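## Task

Place plate C16 in nest OUT, and have each of the other two plates finish in the nest it began in. All three plates must rest flat within their nest's locators, with well A1 at the nest corner labelled A1, and must stay put without the robot holding them. Finish by releasing and withdrawing the gripper.

## Robot and tools

Robot: two 7-joint xArm7 arms, left_arm and right_arm, each with a parallel gripper whose pads open to 84 mm. Either arm may be parked out of the way. Plates, blocks and reservoirs can only be gripped across their width, on the body above the flange; a pad pushed down onto a flange can jam and may not come free when opened.

Scene: nest OUT lies between the arms. Nests N1, N2, N3 and RD form an arc in front of them, in that clockwise order seen from above. A fixed bar-code scanner stands next to RD. A plate set flat in RD with well A1 at the A1 corner, with nothing blocking the scanner, gets its ID shown in results. Well A1 is the plate's cut-off corner.

Frame: one scene frame, origin on the table top between the arms, +z up, +x out over the table, left_arm on the +y side. Arm bases (URDF root): left_arm at (+0.050, +0.250, +0.210) m, quat_wxyz (+0.994, -0.042, +0.047, -0.091); right_arm at (-0.001, -0.259, +0.210) m, quat_wxyz (+0.998, +0.045, +0.044, +0.019). Bases may be tilted; mounting plates and the rear metal frame are fixed obstacles.

Tool execute_actions: argument actions is a list holding one action (an empty list just returns state and images). An action has keys rows, steps, until.
- rows: 1 to 15 rows, each applied for one control step of 1/30 s. Every row is a single flat list of 16 numbers in [-1, 1] covering both arms: left_arm waist, shoulder, upper arm roll, elbow, forearm roll, wrist pitch, wrist roll, opening; then the same eight for right_arm.
- Joint entries are offsets, not poses: each is measured from that arm's joint angles at the start of the action (the last reported angles), not from the previous row. Scale: 1.0 = 2.036 rad. Stated ranges (rad): waist -6.283 to 6.283, shoulder -2.059 to 2.094, upper arm roll -6.283 to 6.283, elbow -0.192 to 3.927, forearm roll -6.283 to 6.283, wrist pitch -1.693 to 3.142, wrist roll -6.283 to 6.283. Asking more than 0.010 rad beyond a range end gets the call refused; true ends may differ by 0.010 rad, and overshooting commands are clipped to the end with a "joint sent to its limit" note (its absence proves nothing).
- Opening is absolute, not an offset: +1 fully open, -1 closed. Full open-to-close takes at least about 0.4 s.
- steps: integer 1 to 450, default 15, at least the number of rows. After the last row, arms keep heading to the last row's target and grippers keep its command, so long moves need more steps.
- until: stops the action on the first step where all conditions hold; it does not halt the arms. Only device is scanner, fields code (lower-case ID such as m60, or no_read) and reads (count of changes from no_read to an ID). Value is a string or [comparison, value] with =, !=, <, <=, >, >=; numbers require a comparison. Example: {"steps": 150, "until": {"scanner": {"code": "c56"}}}. Any unknown name or out-of-range value rejects the whole call.

Motion limits: joint targets move at most 3.14 rad/s, with 0.16 s to accelerate; an arm's joints are slowed together to arrive together. Each step's target stays within 0.623 rad of the measured angle, and targets placing the gripper more than 70 mm from its measured position are scaled back. Big moves need several calls; a cut-short move may not finish on its own, so send the remainder.

Results: state line per arm gives gripper end_effector_position (m), end_effector_quat_wxyz and velocities in the scene frame; printed positions can be off, more at long reach. end_effector_position is between the pads when closed, about 2 cm behind the fingertips; fingers point along gripper +z and close along its y axis, and fingertips advance about 10 mm as they close. Joint positions and Joint velocities list each arm's 7 joints (rad, rad/s) then pad gap (m; 0.084 open). grip_measured is the measured opening on the command scale: to hold, keep commanding clearly below it (further below squeezes harder, up to about 24 N per pad); -1 gives full force. Joint torques are total drive output with offsets and noise. "joint command not followed" means a clearance check altered targets; that arm drops its target. Pushing an arm too far from its target cancels both arms' targets. A torque fault (load limits N m: waist 47, shoulder 47, upper arm roll 28.2, elbow 28.2, forearm roll 28.2, wrist pitch 18.8, wrist roll 18.8, held weight included) stops the arm, backs the joint off and holds 10 s. Holding loads heats motors: MOTOR HOT from 65 °C, and at 80 °C an OVER-TEMPERATURE FAULT brakes the arm until cooled. The robot keeps its last command while you deliberate.

Cameras: cam_left_wrist (896x504, K=[[655.652, 0, 448.093], [0, 655.652, 249.669], [0, 0, 1]]) and cam_right_wrist (896x504, K=[[613.65, 0, 446.573], [0, 613.65, 251.976], [0, 0, 1]]); optical frame +z forward, +x right, +y down.

Tool zoom_image: camera (cam_left_wrist or cam_right_wrist) and region [x0, y0, x1, y1] in image pixels from the top-left, at most 504 by 504.

Tool read_manual: section "licences" returns URDF licence texts; no motion.

Tool finished_scene: scene = current scene number; ends it irreversibly and reports success, then the next task appears.

Avoid: knocking or placing anything off the table, drops, slips, slams, hard pushes, arms colliding or pressing each other. Parts may be briefly tugged or nudged by outside disturbances.

Each tool is called after "Request:" as a command line: name --argument value for each argument, lists and objects as JSON in quotes; but a table of rows of numbers goes row by row, as --pt "numbers of a row", without its own name.

## Session

Request:
execute_actions --actions '[]'

Scene clock: 0.00 s.
left_arm: end_effector_position=(+0.3769, +0.0853, +0.2232) grip_measured=+1.00 end_effector_quat_wxyz=(+0.135, +0.843, -0.520, +0.016) end_effector_velocity=(-0.001, +0.000, -0.000) end_effector_angular_velocity=(+0.000, +0.001, -0.001) | right_arm: end_effector_position=(+0.5157, -0.7040, +0.3697) grip_measured=+1.00 end_effector_quat_wxyz=(-0.310, +0.774, +0.256, +0.490) end_effector_velocity=(+0.000, +0.000, +0.000) end_effector_angular_velocity=(+0.001, -0.001, +0.001)
Joint positions: left_arm=[-0.407  0.034  0.148  0.475 -0.426  0.414  1.059  0.084] | right_arm=[-1.125  0.986  0.026  2.253  1.113  1.767 -1.865  0.084]
Joint velocities: left_arm=[-0.     0.     0.    -0.001  0.     0.001  0.     0.   ] | right_arm=[-0.    -0.     0.001 -0.     0.     0.001 -0.     0.   ]
Joint torques (N m, as the arm reports them, + toward a larger angle): no reading
scanner: code=no_read reads=0

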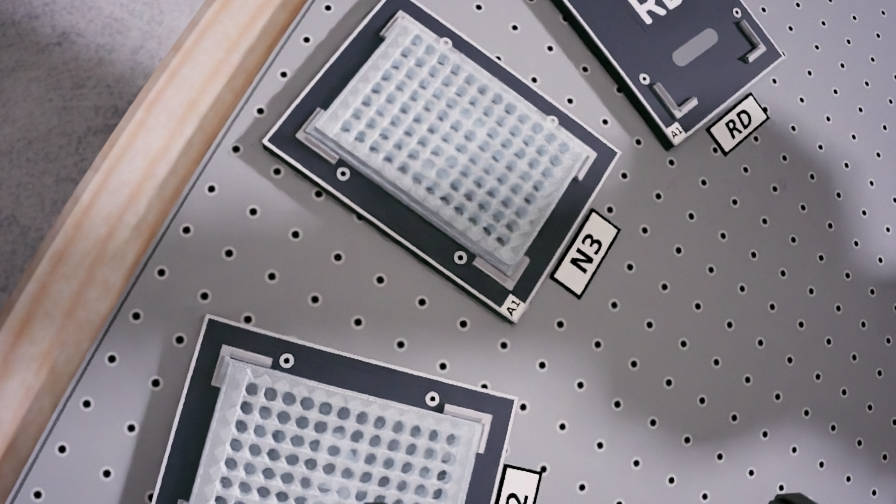

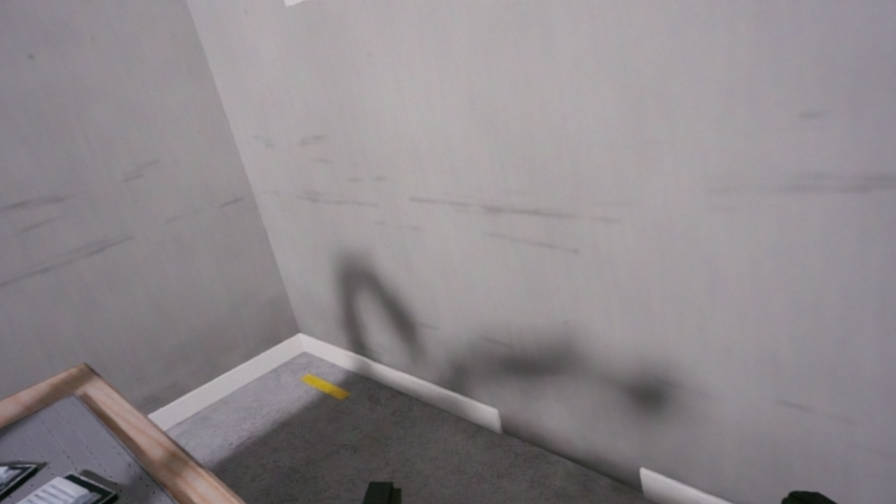

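Request:
zoom_image --camera "cam_left_wrist" --region '[440, 120, 640, 320]'

Request:
zoom_image --camera "cam_right_wrist" --region '[0, 420, 150, 504]'

Region (440, 120, 640, 320) of cam_left_wrist's 896x504 image, scaled by 2.520, with more detail than that image has.

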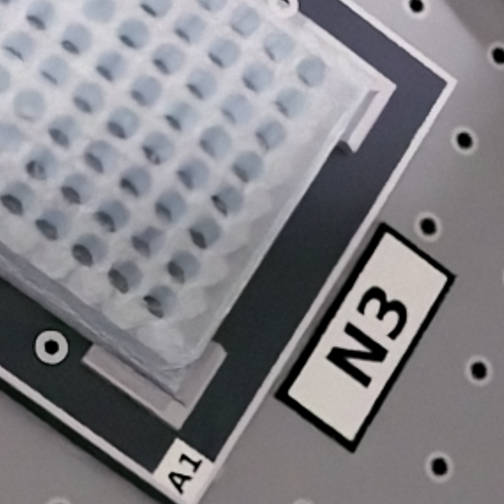

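Region (0, 420, 150, 504) of cam_right_wrist's 896x504 image, scaled by 3.360, with more detail than that image has; it fills the top 282 rows of this view, and the rest is white.

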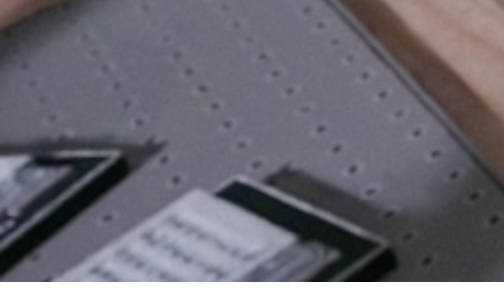

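Request:
execute_actions --actions '[{"rows": [[-0.0531,0.2230,0.0472,0.0914,0.2092,-0.1393,-0.8282,1,0.307,-0.2687,-0.0128,-0.6704,-0.0177,-0.3035,-0.474,1]], "steps": 28}]'

Scene clock: 10.80 s.
left_arm: end_effector_position=(+0.4237, +0.0879, +0.1208) grip_measured=+1.00 end_effector_quat_wxyz=(+0.000, +0.998, +0.063, +0.001) end_effector_velocity=(-0.001, -0.000, -0.002) end_effector_angular_velocity=(+0.002, +0.001, +0.213) | right_arm: end_effector_position=(+0.5908, -0.4398, +0.3132) grip_measured=+1.00 end_effector_quat_wxyz=(-0.217, +0.680, +0.528, +0.460) end_effector_velocity=(-0.175, +0.271, -0.204) end_effector_angular_velocity=(+0.007, +0.171, +0.364)
Joint positions: left_arm=[-0.515  0.486  0.244  0.661 -0.001  0.131 -0.609  0.084] | right_arm=[-0.659  0.579  0.007  1.497  1.086  1.307 -2.537  0.084]
Joint velocities: left_arm=[-0.002  0.007 -0.     0.001  0.004 -0.003 -0.22   0.   ] | right_arm=[ 0.276 -0.242 -0.015 -0.96  -0.017 -0.276 -0.513 -0.   ]
Joint torques (N m, as the arm reports them, + toward a larger angle): left_arm=[ -1.78 -22.11  -0.21   3.97   0.62  -2.18  -0.77] | right_arm=[ -2.63 -21.79  -0.54  12.51   1.61   0.18   0.23]
scanner: code=no_read reads=0

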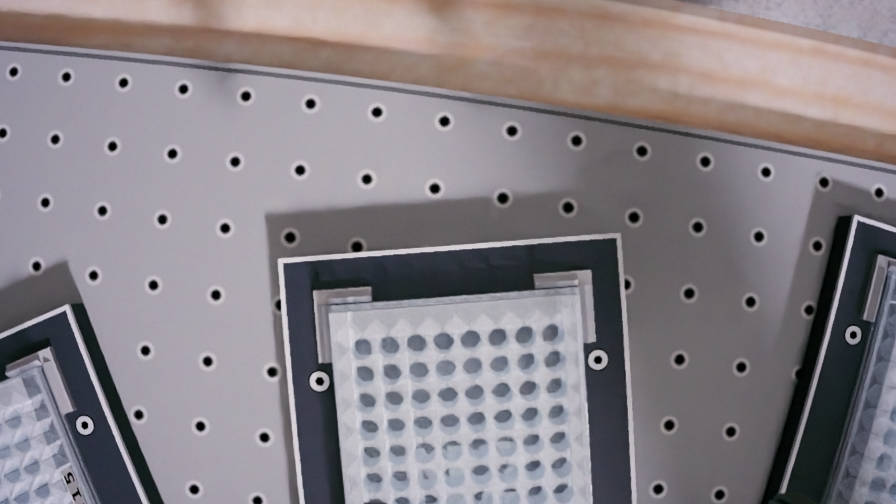

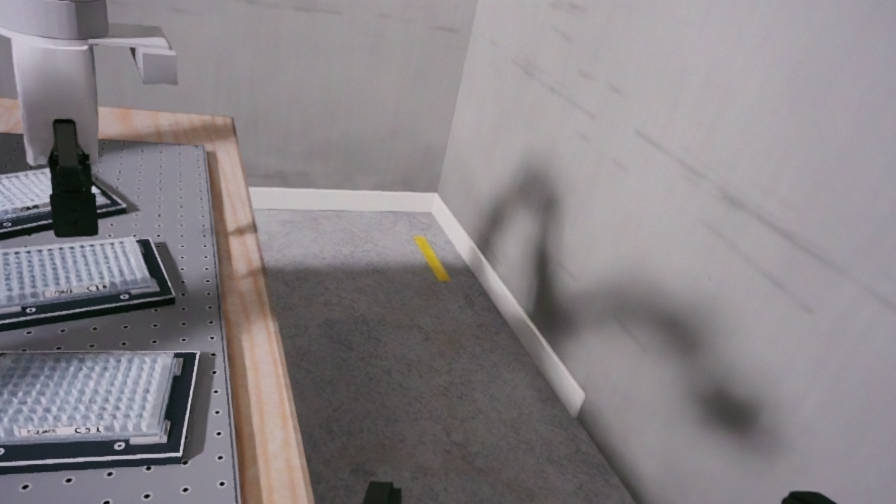

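Request:
execute_actions --actions '[]'

Scene clock: 15.77 s.
left_arm: end_effector_position=(+0.4235, +0.0879, +0.1205) grip_measured=+1.00 end_effector_quat_wxyz=(-0.000, +0.997, +0.071, +0.000) end_effector_velocity=(-0.000, +0.000, -0.000) end_effector_angular_velocity=(+0.000, +0.000, -0.001) | right_arm: end_effector_position=(+0.5593, -0.3985, +0.2822) grip_measured=+1.00 end_effector_quat_wxyz=(-0.241, +0.673, +0.540, +0.444) end_effector_velocity=(+0.000, -0.000, -0.000) end_effector_angular_velocity=(-0.002, -0.001, -0.000)
Joint positions: left_arm=[-0.515  0.488  0.244  0.661 -0.     0.13  -0.627  0.084] | right_arm=[-0.62   0.545  0.005  1.349  1.083  1.268 -2.609  0.084]
Joint velocities: left_arm=[ 0.     0.     0.    -0.    -0.    -0.     0.001  0.   ] | right_arm=[-0.     0.001  0.     0.001 -0.    -0.002 -0.001  0.   ]
Joint torques (N m, as the arm reports them, + toward a larger angle): left_arm=[ -0.56 -22.32  -0.15   4.47   0.96  -1.81  -0.9 ] | right_arm=[ -1.09 -20.82   0.4   11.78   1.28   0.24  -0.24]
scanner: code=no_read reads=0

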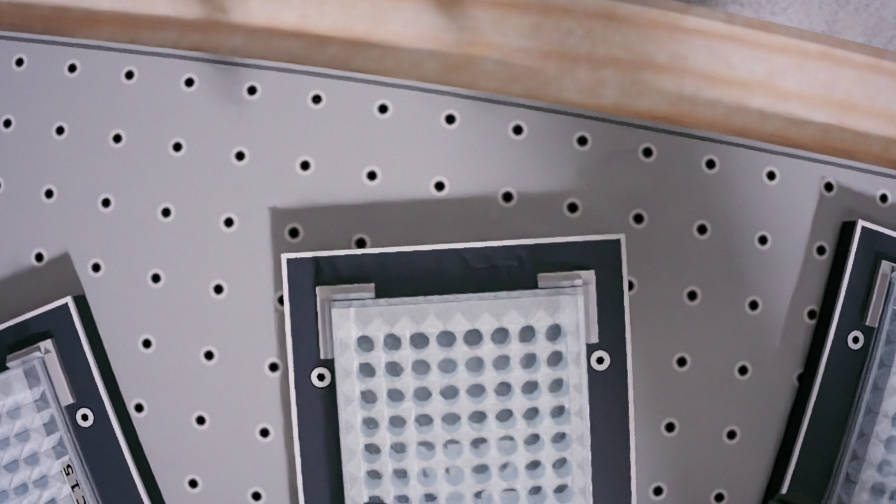

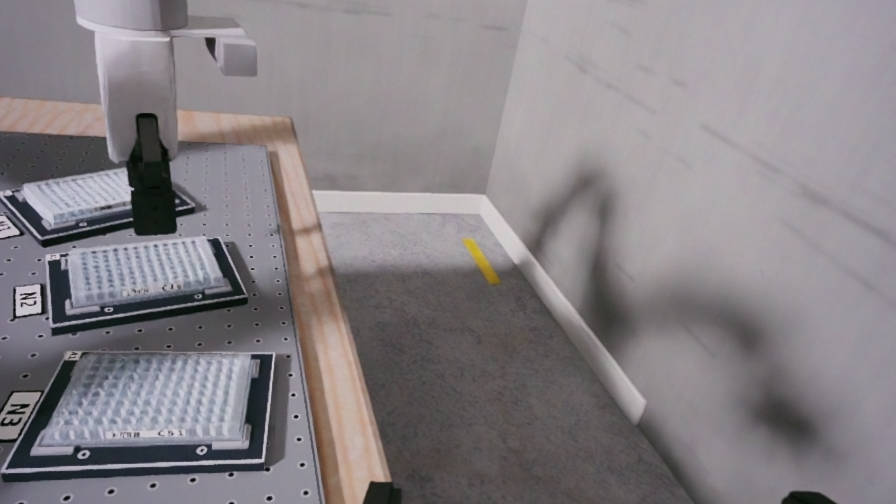

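Request:
zoom_image --camera "cam_right_wrist" --region '[30, 230, 270, 350]'

Request:
zoom_image --camera "cam_right_wrist" --region '[60, 400, 240, 470]'

Request:
zoom_image --camera "cam_left_wrist" --region '[0, 400, 160, 504]'

Region (30, 230, 270, 350) of cam_right_wrist's 896x504 image, scaled by 2.100, with more detail than that image has.

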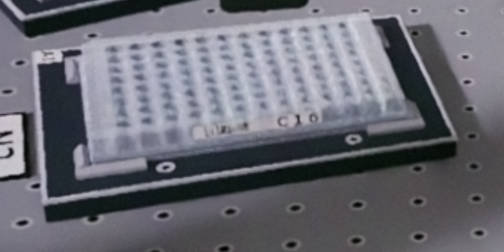

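Region (60, 400, 240, 470) of cam_right_wrist's 896x504 image, scaled by 2.800, with more detail than that image has.

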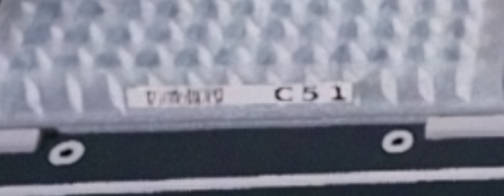

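Region (0, 400, 160, 504) of cam_left_wrist's 896x504 image, scaled by 3.150, with more detail than that image has; it fills the top 328 rows of this view, and the rest is white.

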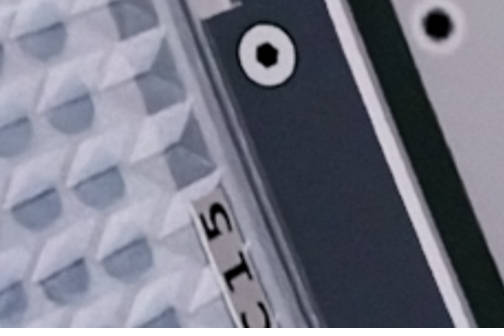

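Request:
zoom_image --camera "cam_right_wrist" --region '[110, 270, 200, 310]'

Request:
zoom_image --camera "cam_left_wrist" --region '[270, 220, 650, 504]'

Region (110, 270, 200, 310) of cam_right_wrist's 896x504 image, scaled by 5.600, with more detail than that image has.

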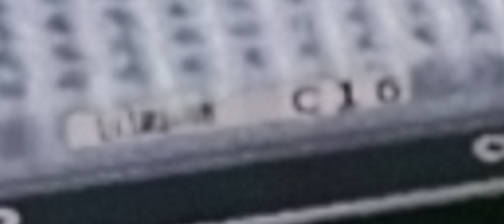

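Region (270, 220, 650, 504) of cam_left_wrist's 896x504 image, scaled by 1.326, with more detail than that image has; it fills the top 377 rows of this view, and the rest is white.

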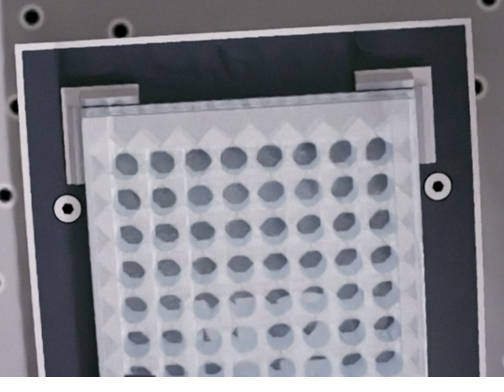

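Request:
execute_actions --actions '[{"rows": [[0.0632,0.1088,-0.0358,0.0236,0,-0.0901,-0.0043,1,0,0,0,0,0,0,0,1]], "steps": 6}]'

Request:
execute_actions --actions '[]'

Scene clock: 21.90 s.
left_arm: end_effector_position=(+0.4254, +0.0967, +0.0865) grip_measured=+1.00 end_effector_quat_wxyz=(+0.001, +0.997, +0.083, +0.005) end_effector_velocity=(-0.100, +0.184, -0.407) end_effector_angular_velocity=(+0.132, +0.181, +0.316) | right_arm: end_effector_position=(+0.5593, -0.3985, +0.2822) grip_measured=+1.00 end_effector_quat_wxyz=(-0.241, +0.673, +0.540, +0.444) end_effector_velocity=(-0.000, +0.000, -0.001) end_effector_angular_velocity=(-0.001, +0.001, -0.001)
Joint positions: left_arm=[-0.447  0.604  0.203  0.691 -0.     0.03  -0.632  0.084] | right_arm=[-0.62   0.545  0.005  1.349  1.083  1.268 -2.609  0.084]
Joint velocities: left_arm=[ 0.694  1.257 -0.336  0.191 -0.003 -0.898 -0.045 -0.   ] | right_arm=[ 0.    -0.     0.001 -0.002  0.    -0.002 -0.    -0.   ]
Joint torques (N m, as the arm reports them, + toward a larger angle): left_arm=[ -2.22 -25.92   0.79   0.64   0.38  -1.69  -0.54] | right_arm=[ -0.86 -20.82   0.48  11.77   1.31   0.33  -0.15]
scanner: code=no_read reads=0

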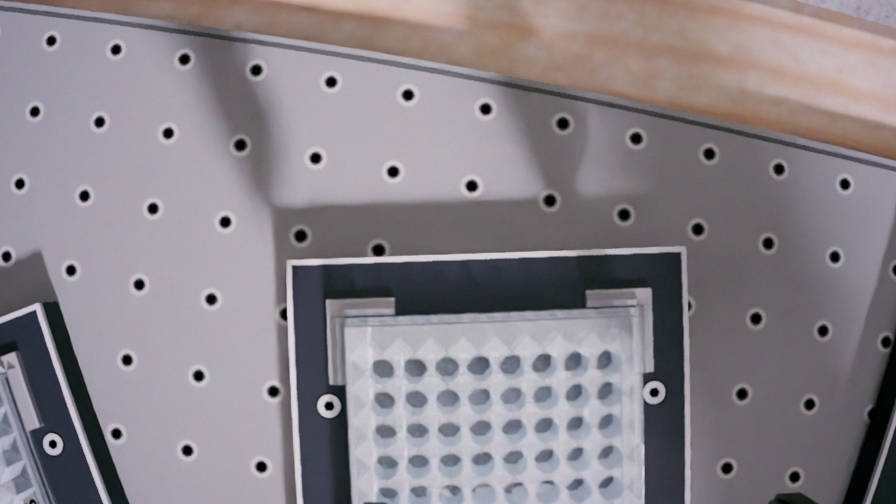

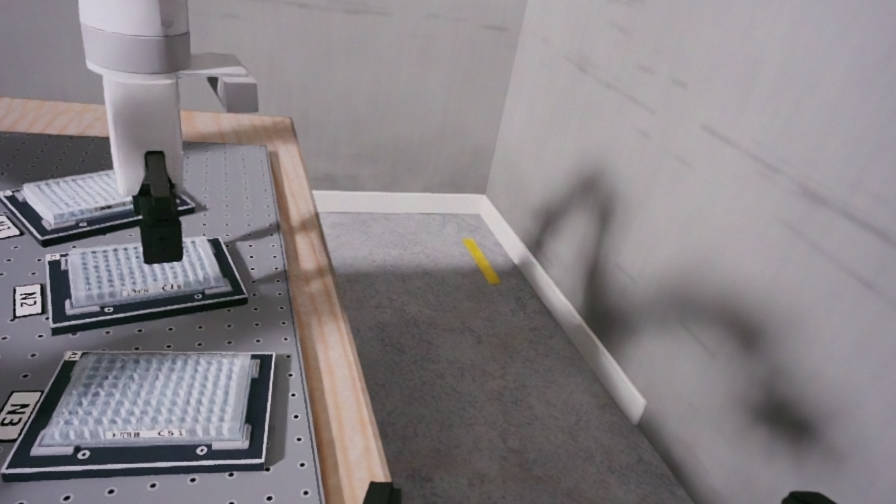

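Scene clock: 21.90 s.
left_arm: end_effector_position=(+0.4254, +0.0967, +0.0865) grip_measured=+1.00 end_effector_quat_wxyz=(+0.001, +0.997, +0.083, +0.005) end_effector_velocity=(-0.100, +0.184, -0.407) end_effector_angular_velocity=(+0.132, +0.181, +0.316) | right_arm: end_effector_position=(+0.5593, -0.3985, +0.2822) grip_measured=+1.00 end_effector_quat_wxyz=(-0.241, +0.673, +0.540, +0.444) end_effector_velocity=(-0.000, +0.000, -0.001) end_effector_angular_velocity=(-0.001, +0.001, -0.001)
Joint positions: left_arm=[-0.447  0.604  0.203  0.691 -0.     0.03  -0.632  0.084] | right_arm=[-0.62   0.545  0.005  1.349  1.083  1.268 -2.609  0.084]
Joint velocities: left_arm=[ 0.694  1.257 -0.336  0.191 -0.003 -0.898 -0.045 -0.   ] | right_arm=[ 0.    -0.     0.001 -0.002  0.    -0.002 -0.    -0.   ]
Joint torques (N m, as the arm reports them, + toward a larger angle): left_arm=[ -2.22 -25.92   0.79   0.64   0.38  -1.69  -0.54] | right_arm=[ -0.86 -20.82   0.48  11.77   1.31   0.33  -0.15]
scanner: code=no_read reads=0

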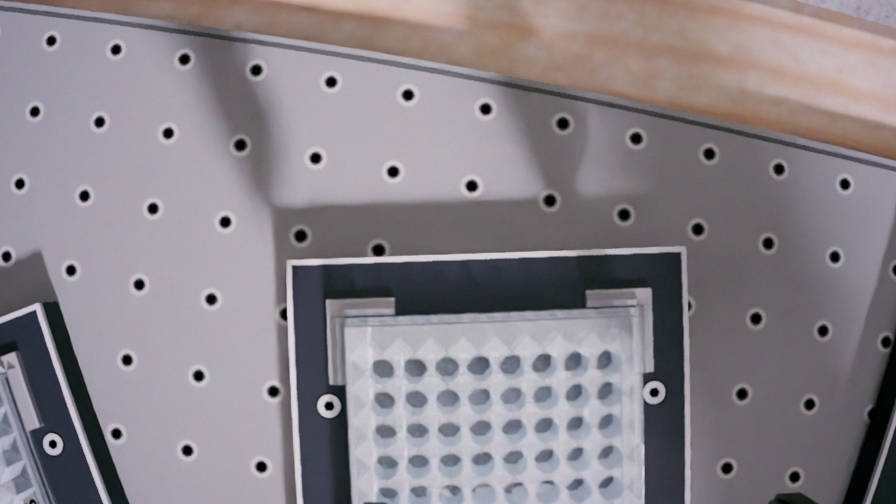

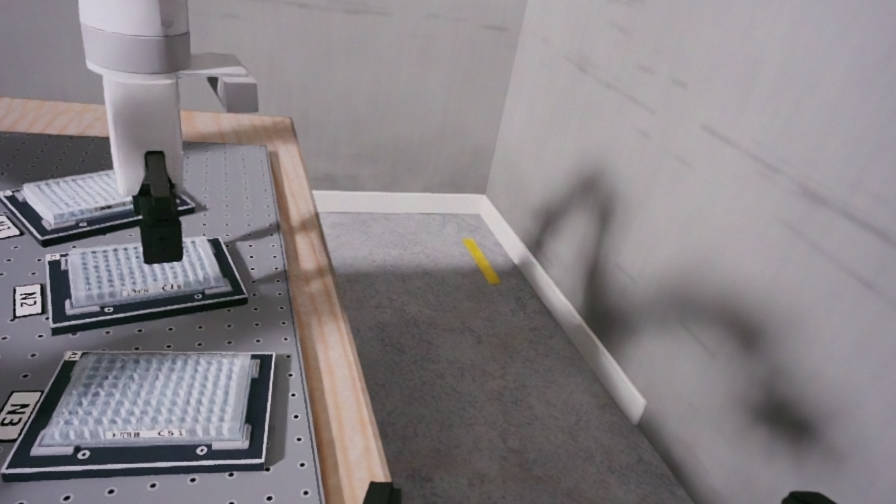

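Request:
execute_actions --actions '[]'

Scene clock: 22.27 s.
left_arm: end_effector_position=(+0.4180, +0.1085, +0.0544) grip_measured=+1.00 end_effector_quat_wxyz=(+0.001, +0.995, +0.096, +0.001) end_effector_velocity=(-0.007, +0.008, -0.006) end_effector_angular_velocity=(+0.010, +0.014, +0.009) | right_arm: end_effector_position=(+0.5593, -0.3985, +0.2822) grip_measured=+1.00 end_effector_quat_wxyz=(-0.241, +0.673, +0.540, +0.444) end_effector_velocity=(-0.000, +0.002, -0.000) end_effector_angular_velocity=(+0.002, +0.000, +0.003)
Joint positions: left_arm=[-0.388  0.707  0.171  0.71  -0.    -0.052 -0.636  0.084] | right_arm=[-0.62   0.545  0.005  1.349  1.083  1.268 -2.609  0.084]
Joint velocities: left_arm=[ 0.008  0.015  0.    -0.009 -0.001 -0.007 -0.001 -0.   ] | right_arm=[ 0.001 -0.     0.001 -0.002 -0.     0.001 -0.001  0.   ]
Joint torques (N m, as the arm reports them, + toward a larger angle): left_arm=[ -1.59 -23.65   0.64   2.39   0.41  -1.88  -0.87] | right_arm=[ -0.9  -20.77   0.44  11.66   1.34   0.27  -0.24]
scanner: code=no_read reads=0

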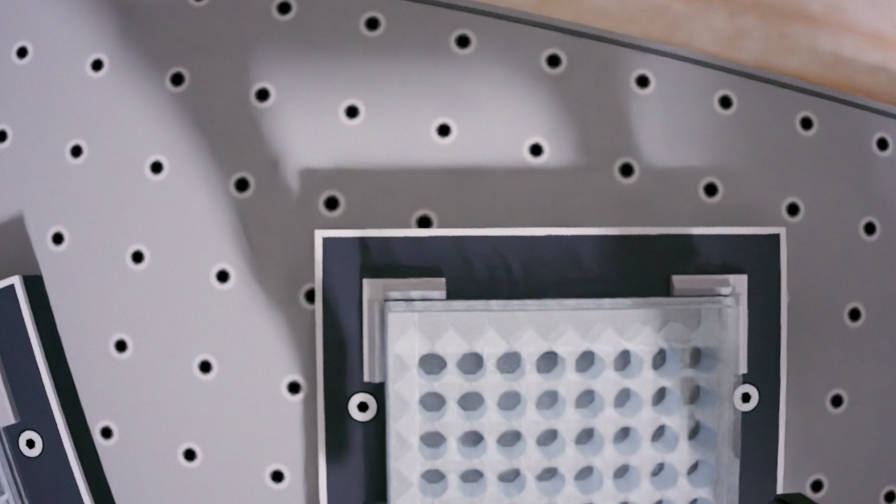

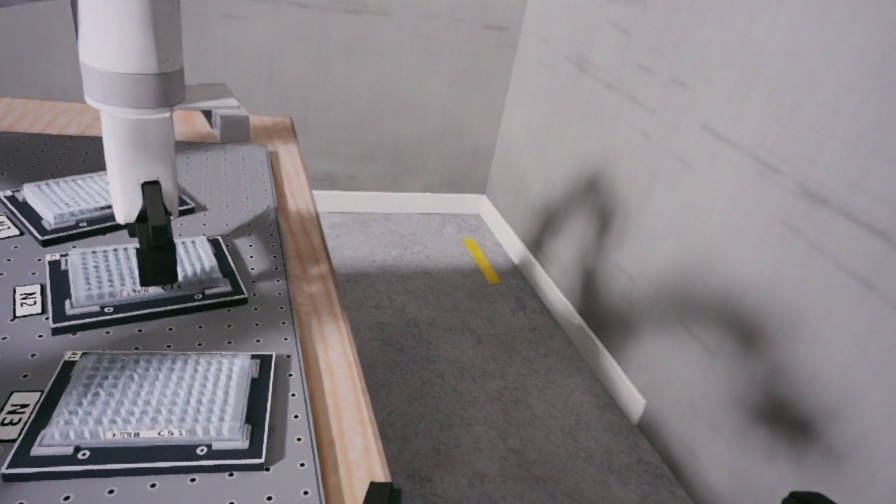

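Request:
execute_actions --actions '[]'

Request:
zoom_image --camera "cam_left_wrist" --region '[300, 210, 560, 504]'

Request:
zoom_image --camera "cam_left_wrist" --region '[560, 210, 820, 504]'

Scene clock: 22.83 s.
left_arm: end_effector_position=(+0.4171, +0.1094, +0.0535) grip_measured=+1.00 end_effector_quat_wxyz=(-0.000, +0.995, +0.097, +0.001) end_effector_velocity=(-0.000, +0.000, -0.000) end_effector_angular_velocity=(+0.000, +0.001, +0.000) | right_arm: end_effector_position=(+0.5593, -0.3985, +0.2822) grip_measured=+1.00 end_effector_quat_wxyz=(-0.241, +0.673, +0.540, +0.444) end_effector_velocity=(+0.000, -0.001, +0.001) end_effector_angular_velocity=(-0.002, -0.001, -0.001)
Joint positions: left_arm=[-0.387  0.709  0.171  0.709 -0.    -0.053 -0.636  0.084] | right_arm=[-0.62   0.545  0.005  1.349  1.083  1.268 -2.609  0.084]
Joint velocities: left_arm=[ 0.  0.  0. -0.  0.  0. -0.  0.] | right_arm=[-0.    -0.001 -0.     0.001 -0.    -0.001  0.    -0.   ]
Joint torques (N m, as the arm reports them, + toward a larger angle): left_arm=[ -1.6  -23.04   0.15   2.19   0.38  -2.03  -0.82] | right_arm=[ -0.88 -20.79   0.32  11.78   1.3    0.29  -0.12]
scanner: code=no_read reads=0

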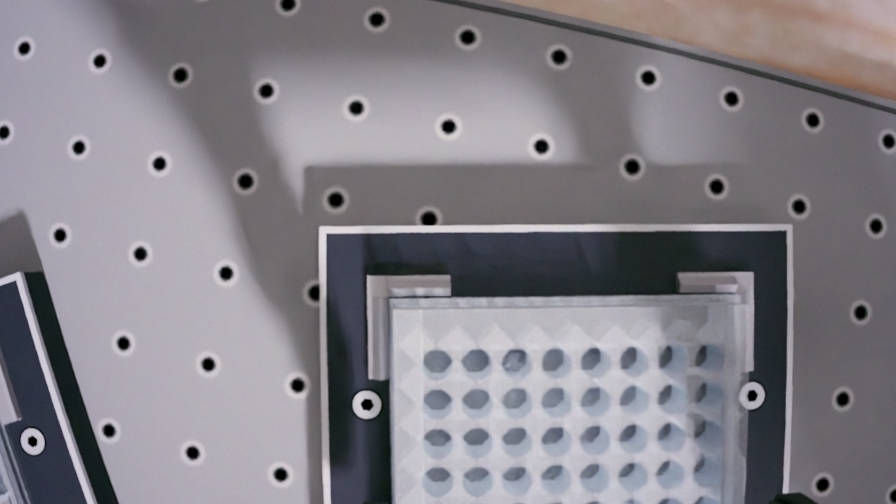

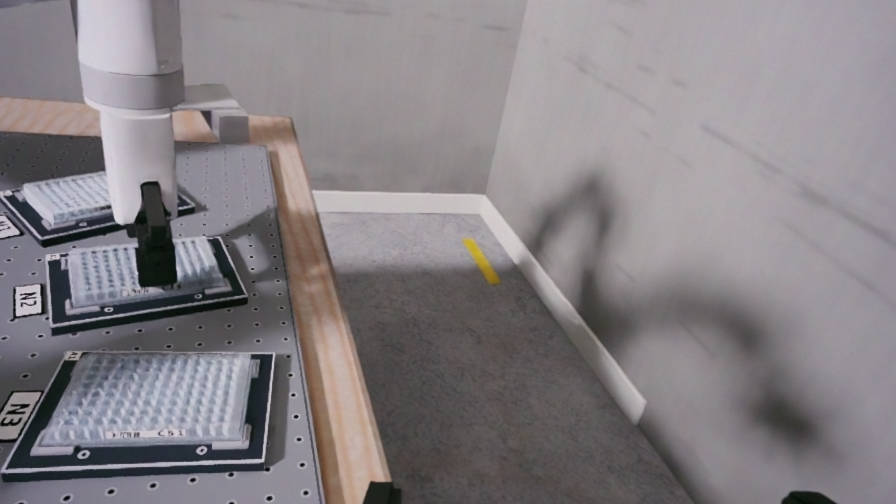

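Region (300, 210, 560, 504) of cam_left_wrist's 896x504 image, scaled by 1.714, with more detail than that image has; it fills the left 446 columns of this view, and the rest is white.

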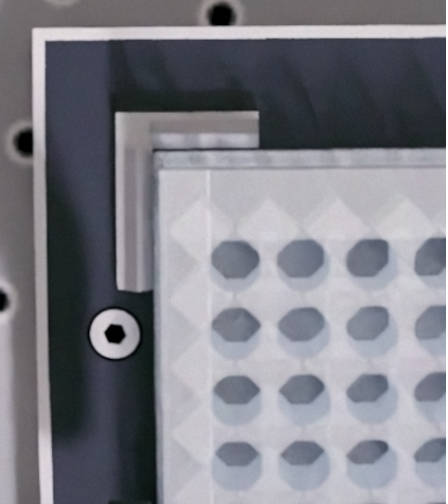

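Region (560, 210, 820, 504) of cam_left_wrist's 896x504 image, scaled by 1.714, with more detail than that image has; it fills the left 446 columns of this view, and the rest is white.

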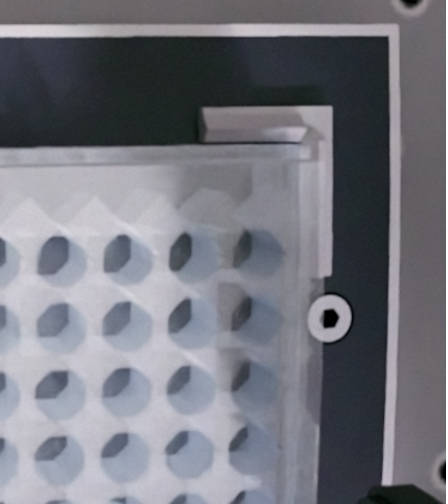

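Request:
zoom_image --camera "cam_left_wrist" --region '[700, 424, 820, 504]'

Request:
zoom_image --camera "cam_left_wrist" --region '[340, 424, 460, 504]'

Region (700, 424, 820, 504) of cam_left_wrist's 896x504 image, scaled by 4.200, with more detail than that image has.

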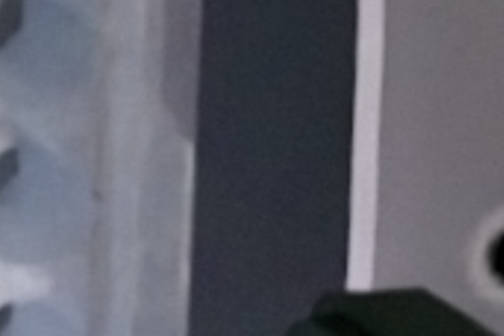

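Region (340, 424, 460, 504) of cam_left_wrist's 896x504 image, scaled by 4.200, with more detail than that image has.

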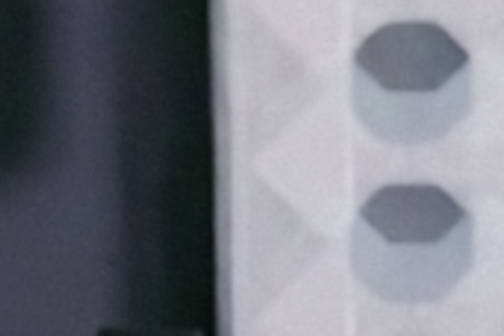

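Request:
execute_actions --actions '[{"rows": [[0.0004,0.0038,-0.0007,0.0011,0,-0.0027,-0.0018,1,0,0,0,0,0,0,0,1],[0.0009,0.0075,-0.0014,0.0022,0,-0.0053,-0.0037,1,0,0,0,0,0,0,0,1],[0.0013,0.0113,-0.0021,0.0033,0,-0.0080,-0.0055,1,0,0,0,0,0,0,0,1]], "steps": 3}]'

Scene clock: 28.77 s.
left_arm: end_effector_position=(+0.4172, +0.1093, +0.0528) grip_measured=+1.00 end_effector_quat_wxyz=(+0.000, +0.995, +0.097, +0.001) end_effector_velocity=(-0.000, -0.004, -0.021) end_effector_angular_velocity=(-0.007, -0.015, +0.034) | right_arm: end_effector_position=(+0.5593, -0.3985, +0.2822) grip_measured=+1.00 end_effector_quat_wxyz=(-0.241, +0.673, +0.540, +0.444) end_effector_velocity=(-0.001, +0.001, -0.001) end_effector_angular_velocity=(+0.003, +0.004, +0.000)
Joint positions: left_arm=[-0.386  0.712  0.171  0.71  -0.    -0.055 -0.637  0.084] | right_arm=[-0.62   0.545  0.005  1.349  1.083  1.268 -2.609  0.084]
Joint velocities: left_arm=[ 0.011  0.083 -0.016  0.033 -0.    -0.066 -0.045 -0.   ] | right_arm=[ 0.001  0.001 -0.001 -0.002 -0.     0.002  0.001 -0.   ]
Joint torques (N m, as the arm reports them, + toward a larger angle): left_arm=[ -0.65 -22.36   0.     1.7    0.95  -1.83  -0.98] | right_arm=[ -0.99 -20.97   0.45  11.73   1.34   0.21  -0.18]
scanner: code=no_read reads=0

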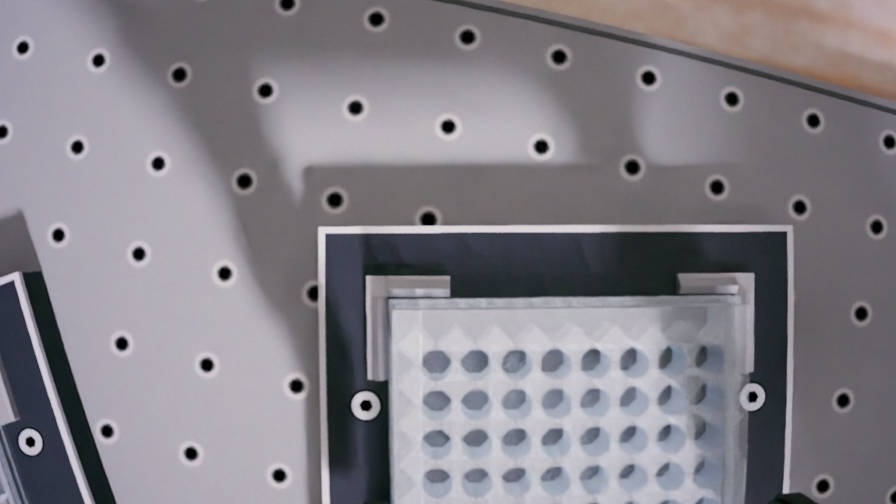

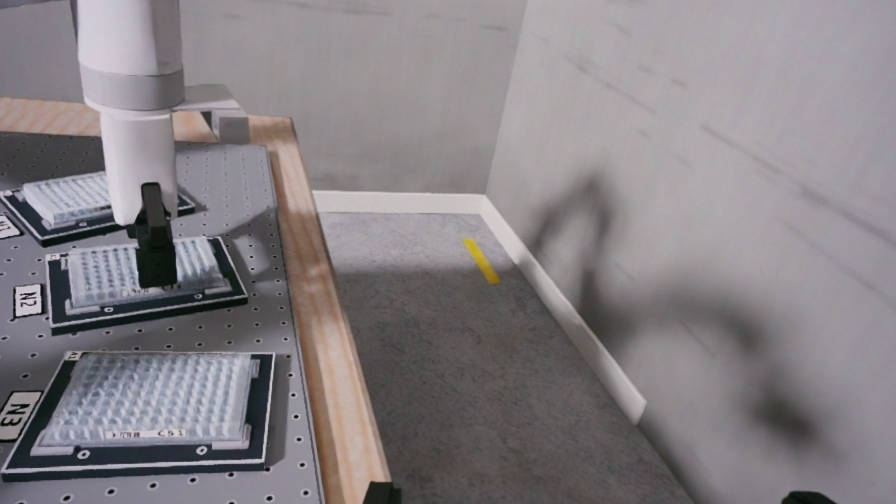

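Request:
execute_actions --actions '[]'

Request:
zoom_image --camera "cam_left_wrist" --region '[700, 424, 820, 504]'

Request:
zoom_image --camera "cam_left_wrist" --region '[340, 424, 460, 504]'

Scene clock: 30.73 s.
left_arm: end_effector_position=(+0.4151, +0.1090, +0.0470) grip_measured=+1.00 end_effector_quat_wxyz=(-0.000, +0.995, +0.101, +0.001) end_effector_velocity=(-0.000, +0.000, +0.000) end_effector_angular_velocity=(-0.000, -0.001, +0.002) | right_arm: end_effector_position=(+0.5593, -0.3985, +0.2822) grip_measured=+1.00 end_effector_quat_wxyz=(-0.241, +0.673, +0.540, +0.444) end_effector_velocity=(-0.000, -0.000, +0.000) end_effector_angular_velocity=(-0.000, +0.001, +0.000)
Joint positions: left_arm=[-0.384  0.732  0.167  0.716 -0.    -0.069 -0.647  0.084] | right_arm=[-0.62   0.545  0.005  1.349  1.083  1.268 -2.609  0.084]
Joint velocities: left_arm=[ 0.    -0.    -0.    -0.001  0.    -0.002 -0.002  0.   ] | right_arm=[ 0.    -0.001 -0.    -0.    -0.001  0.     0.001  0.   ]
Joint torques (N m, as the arm reports them, + toward a larger angle): left_arm=[ -1.92 -22.41  -0.03   1.96   1.31  -1.99  -0.78] | right_arm=[ -0.63 -20.79   0.47  11.8    1.4    0.29  -0.11]
scanner: code=no_read reads=0

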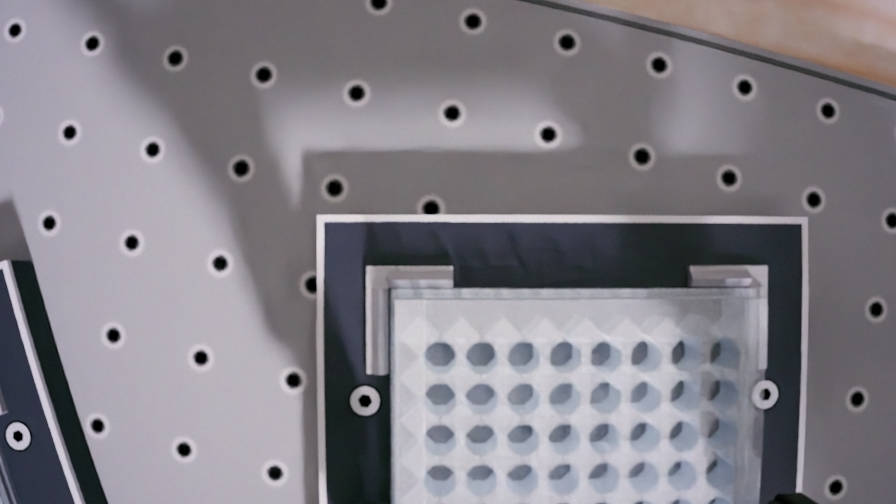

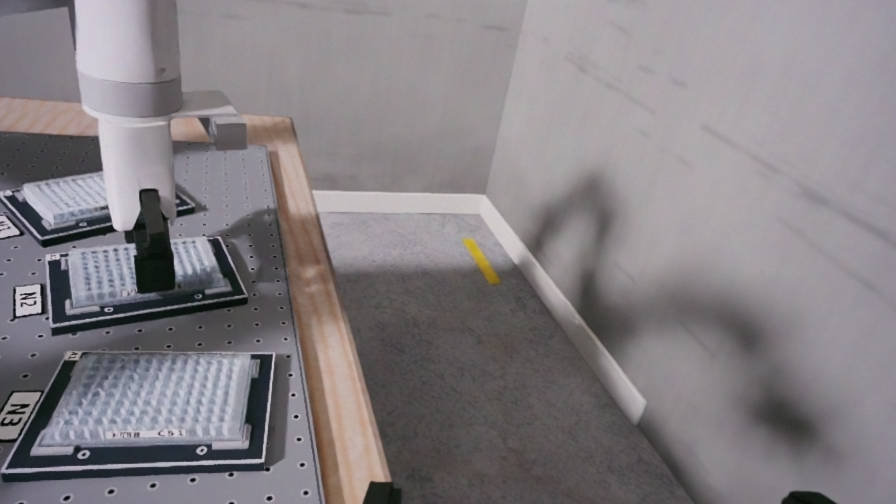

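Region (700, 424, 820, 504) of cam_left_wrist's 896x504 image, scaled by 4.200, with more detail than that image has.

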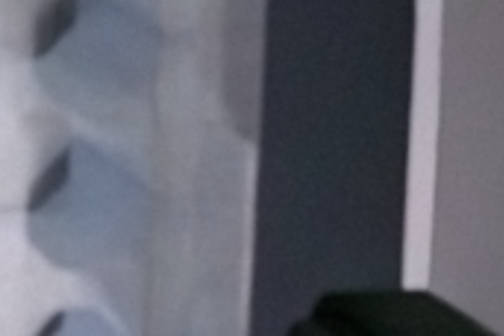

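Region (340, 424, 460, 504) of cam_left_wrist's 896x504 image, scaled by 4.200, with more detail than that image has.

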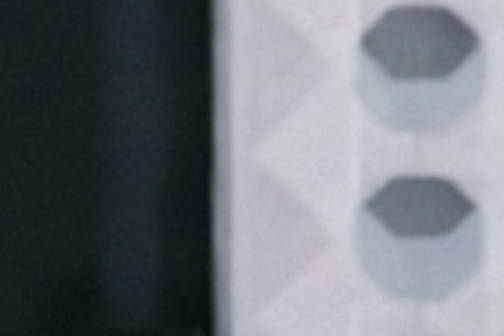

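Request:
execute_actions --actions '[{"rows": [[0.0007,0.0028,-0.0005,0.0014,0,-0.0014,0,1,0,0,0,0,0,0,0,1],[0.0014,0.0056,-0.001,0.0029,0,-0.0028,0,1,0,0,0,0,0,0,0,1],[0.0021,0.0084,-0.0016,0.0043,0,-0.0042,0,1,0,0,0,0,0,0,0,1],[0.0028,0.0112,-0.0021,0.0058,0,-0.0056,0,1,0,0,0,0,0,0,0,1]], "steps": 4}]'

Scene clock: 32.30 s.
left_arm: end_effector_position=(+0.4154, +0.1091, +0.0458) grip_measured=+1.00 end_effector_quat_wxyz=(-0.000, +0.995, +0.101, +0.001) end_effector_velocity=(+0.003, +0.002, -0.026) end_effector_angular_velocity=(+0.001, -0.004, +0.006) | right_arm: end_effector_position=(+0.5593, -0.3985, +0.2822) grip_measured=+1.00 end_effector_quat_wxyz=(-0.241, +0.673, +0.540, +0.444) end_effector_velocity=(-0.000, -0.000, +0.000) end_effector_angular_velocity=(+0.001, +0.001, -0.000)
Joint positions: left_arm=[-0.383  0.737  0.166  0.719 -0.    -0.072 -0.647  0.084] | right_arm=[-0.62   0.545  0.005  1.349  1.083  1.268 -2.609  0.084]
Joint velocities: left_arm=[ 0.026  0.097 -0.014  0.052 -0.001 -0.051 -0.    -0.   ] | right_arm=[-0.001 -0.    -0.001 -0.     0.     0.002 -0.    -0.   ]
Joint torques (N m, as the arm reports them, + toward a larger angle): left_arm=[ -0.2  -22.78  -0.97   2.71   1.02  -2.4   -0.6 ] | right_arm=[ -0.73 -20.65   0.41  11.81   1.31   0.32  -0.1 ]
scanner: code=no_read reads=0

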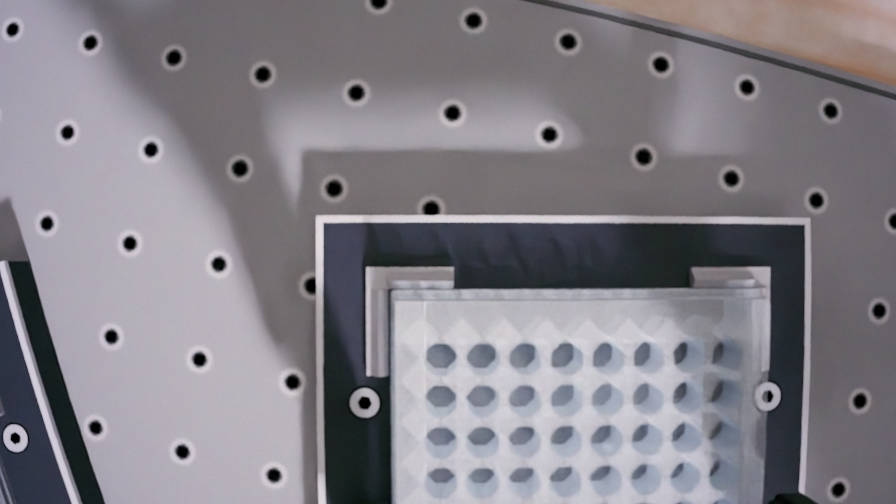

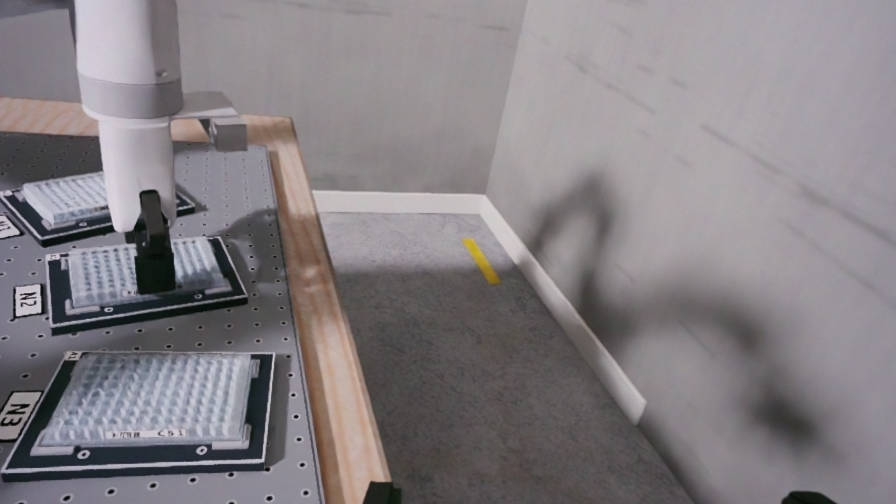

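Request:
execute_actions --actions '[]'

Request:
zoom_image --camera "cam_left_wrist" --region '[330, 300, 830, 504]'

Scene clock: 33.63 s.
left_arm: end_effector_position=(+0.4151, +0.1090, +0.0407) grip_measured=+1.00 end_effector_quat_wxyz=(-0.000, +0.995, +0.101, +0.001) end_effector_velocity=(+0.000, -0.000, +0.000) end_effector_angular_velocity=(-0.000, +0.000, +0.001) | right_arm: end_effector_position=(+0.5593, -0.3985, +0.2822) grip_measured=+1.00 end_effector_quat_wxyz=(-0.241, +0.673, +0.540, +0.444) end_effector_velocity=(-0.000, +0.000, -0.000) end_effector_angular_velocity=(+0.000, -0.000, +0.001)
Joint positions: left_arm=[-0.378  0.755  0.163  0.728 -0.    -0.081 -0.647  0.084] | right_arm=[-0.62   0.545  0.005  1.349  1.083  1.268 -2.609  0.084]
Joint velocities: left_arm=[-0.    -0.    -0.     0.001  0.     0.001 -0.001  0.   ] | right_arm=[-0.     0.    -0.    -0.     0.     0.001 -0.001  0.   ]
Joint torques (N m, as the arm reports them, + toward a larger angle): left_arm=[ -2.29 -24.26  -0.4    2.57   0.72  -1.8   -1.06] | right_arm=[ -0.9  -20.77   0.28  11.9    1.51   0.27  -0.15]
scanner: code=no_read reads=0

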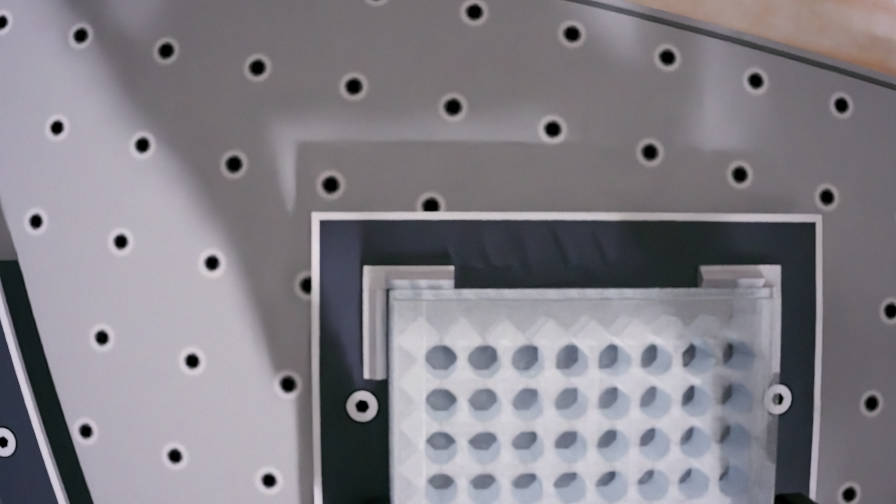

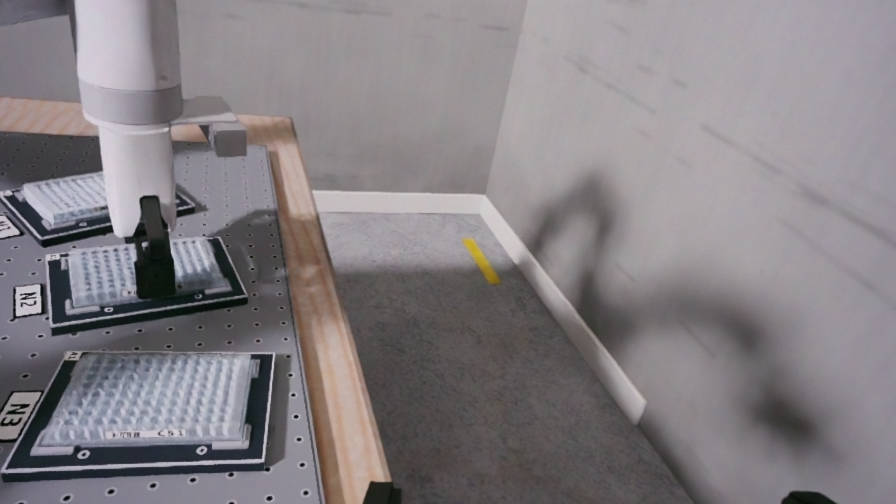

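Region (330, 300, 830, 504) of cam_left_wrist's 896x504 image, scaled by 1.008, with more detail than that image has; it fills the top 206 rows of this view, and the rest is white.

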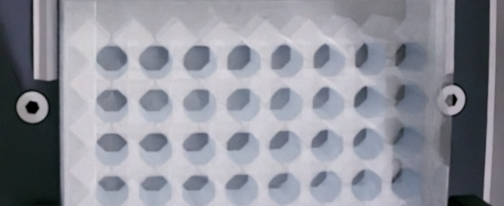

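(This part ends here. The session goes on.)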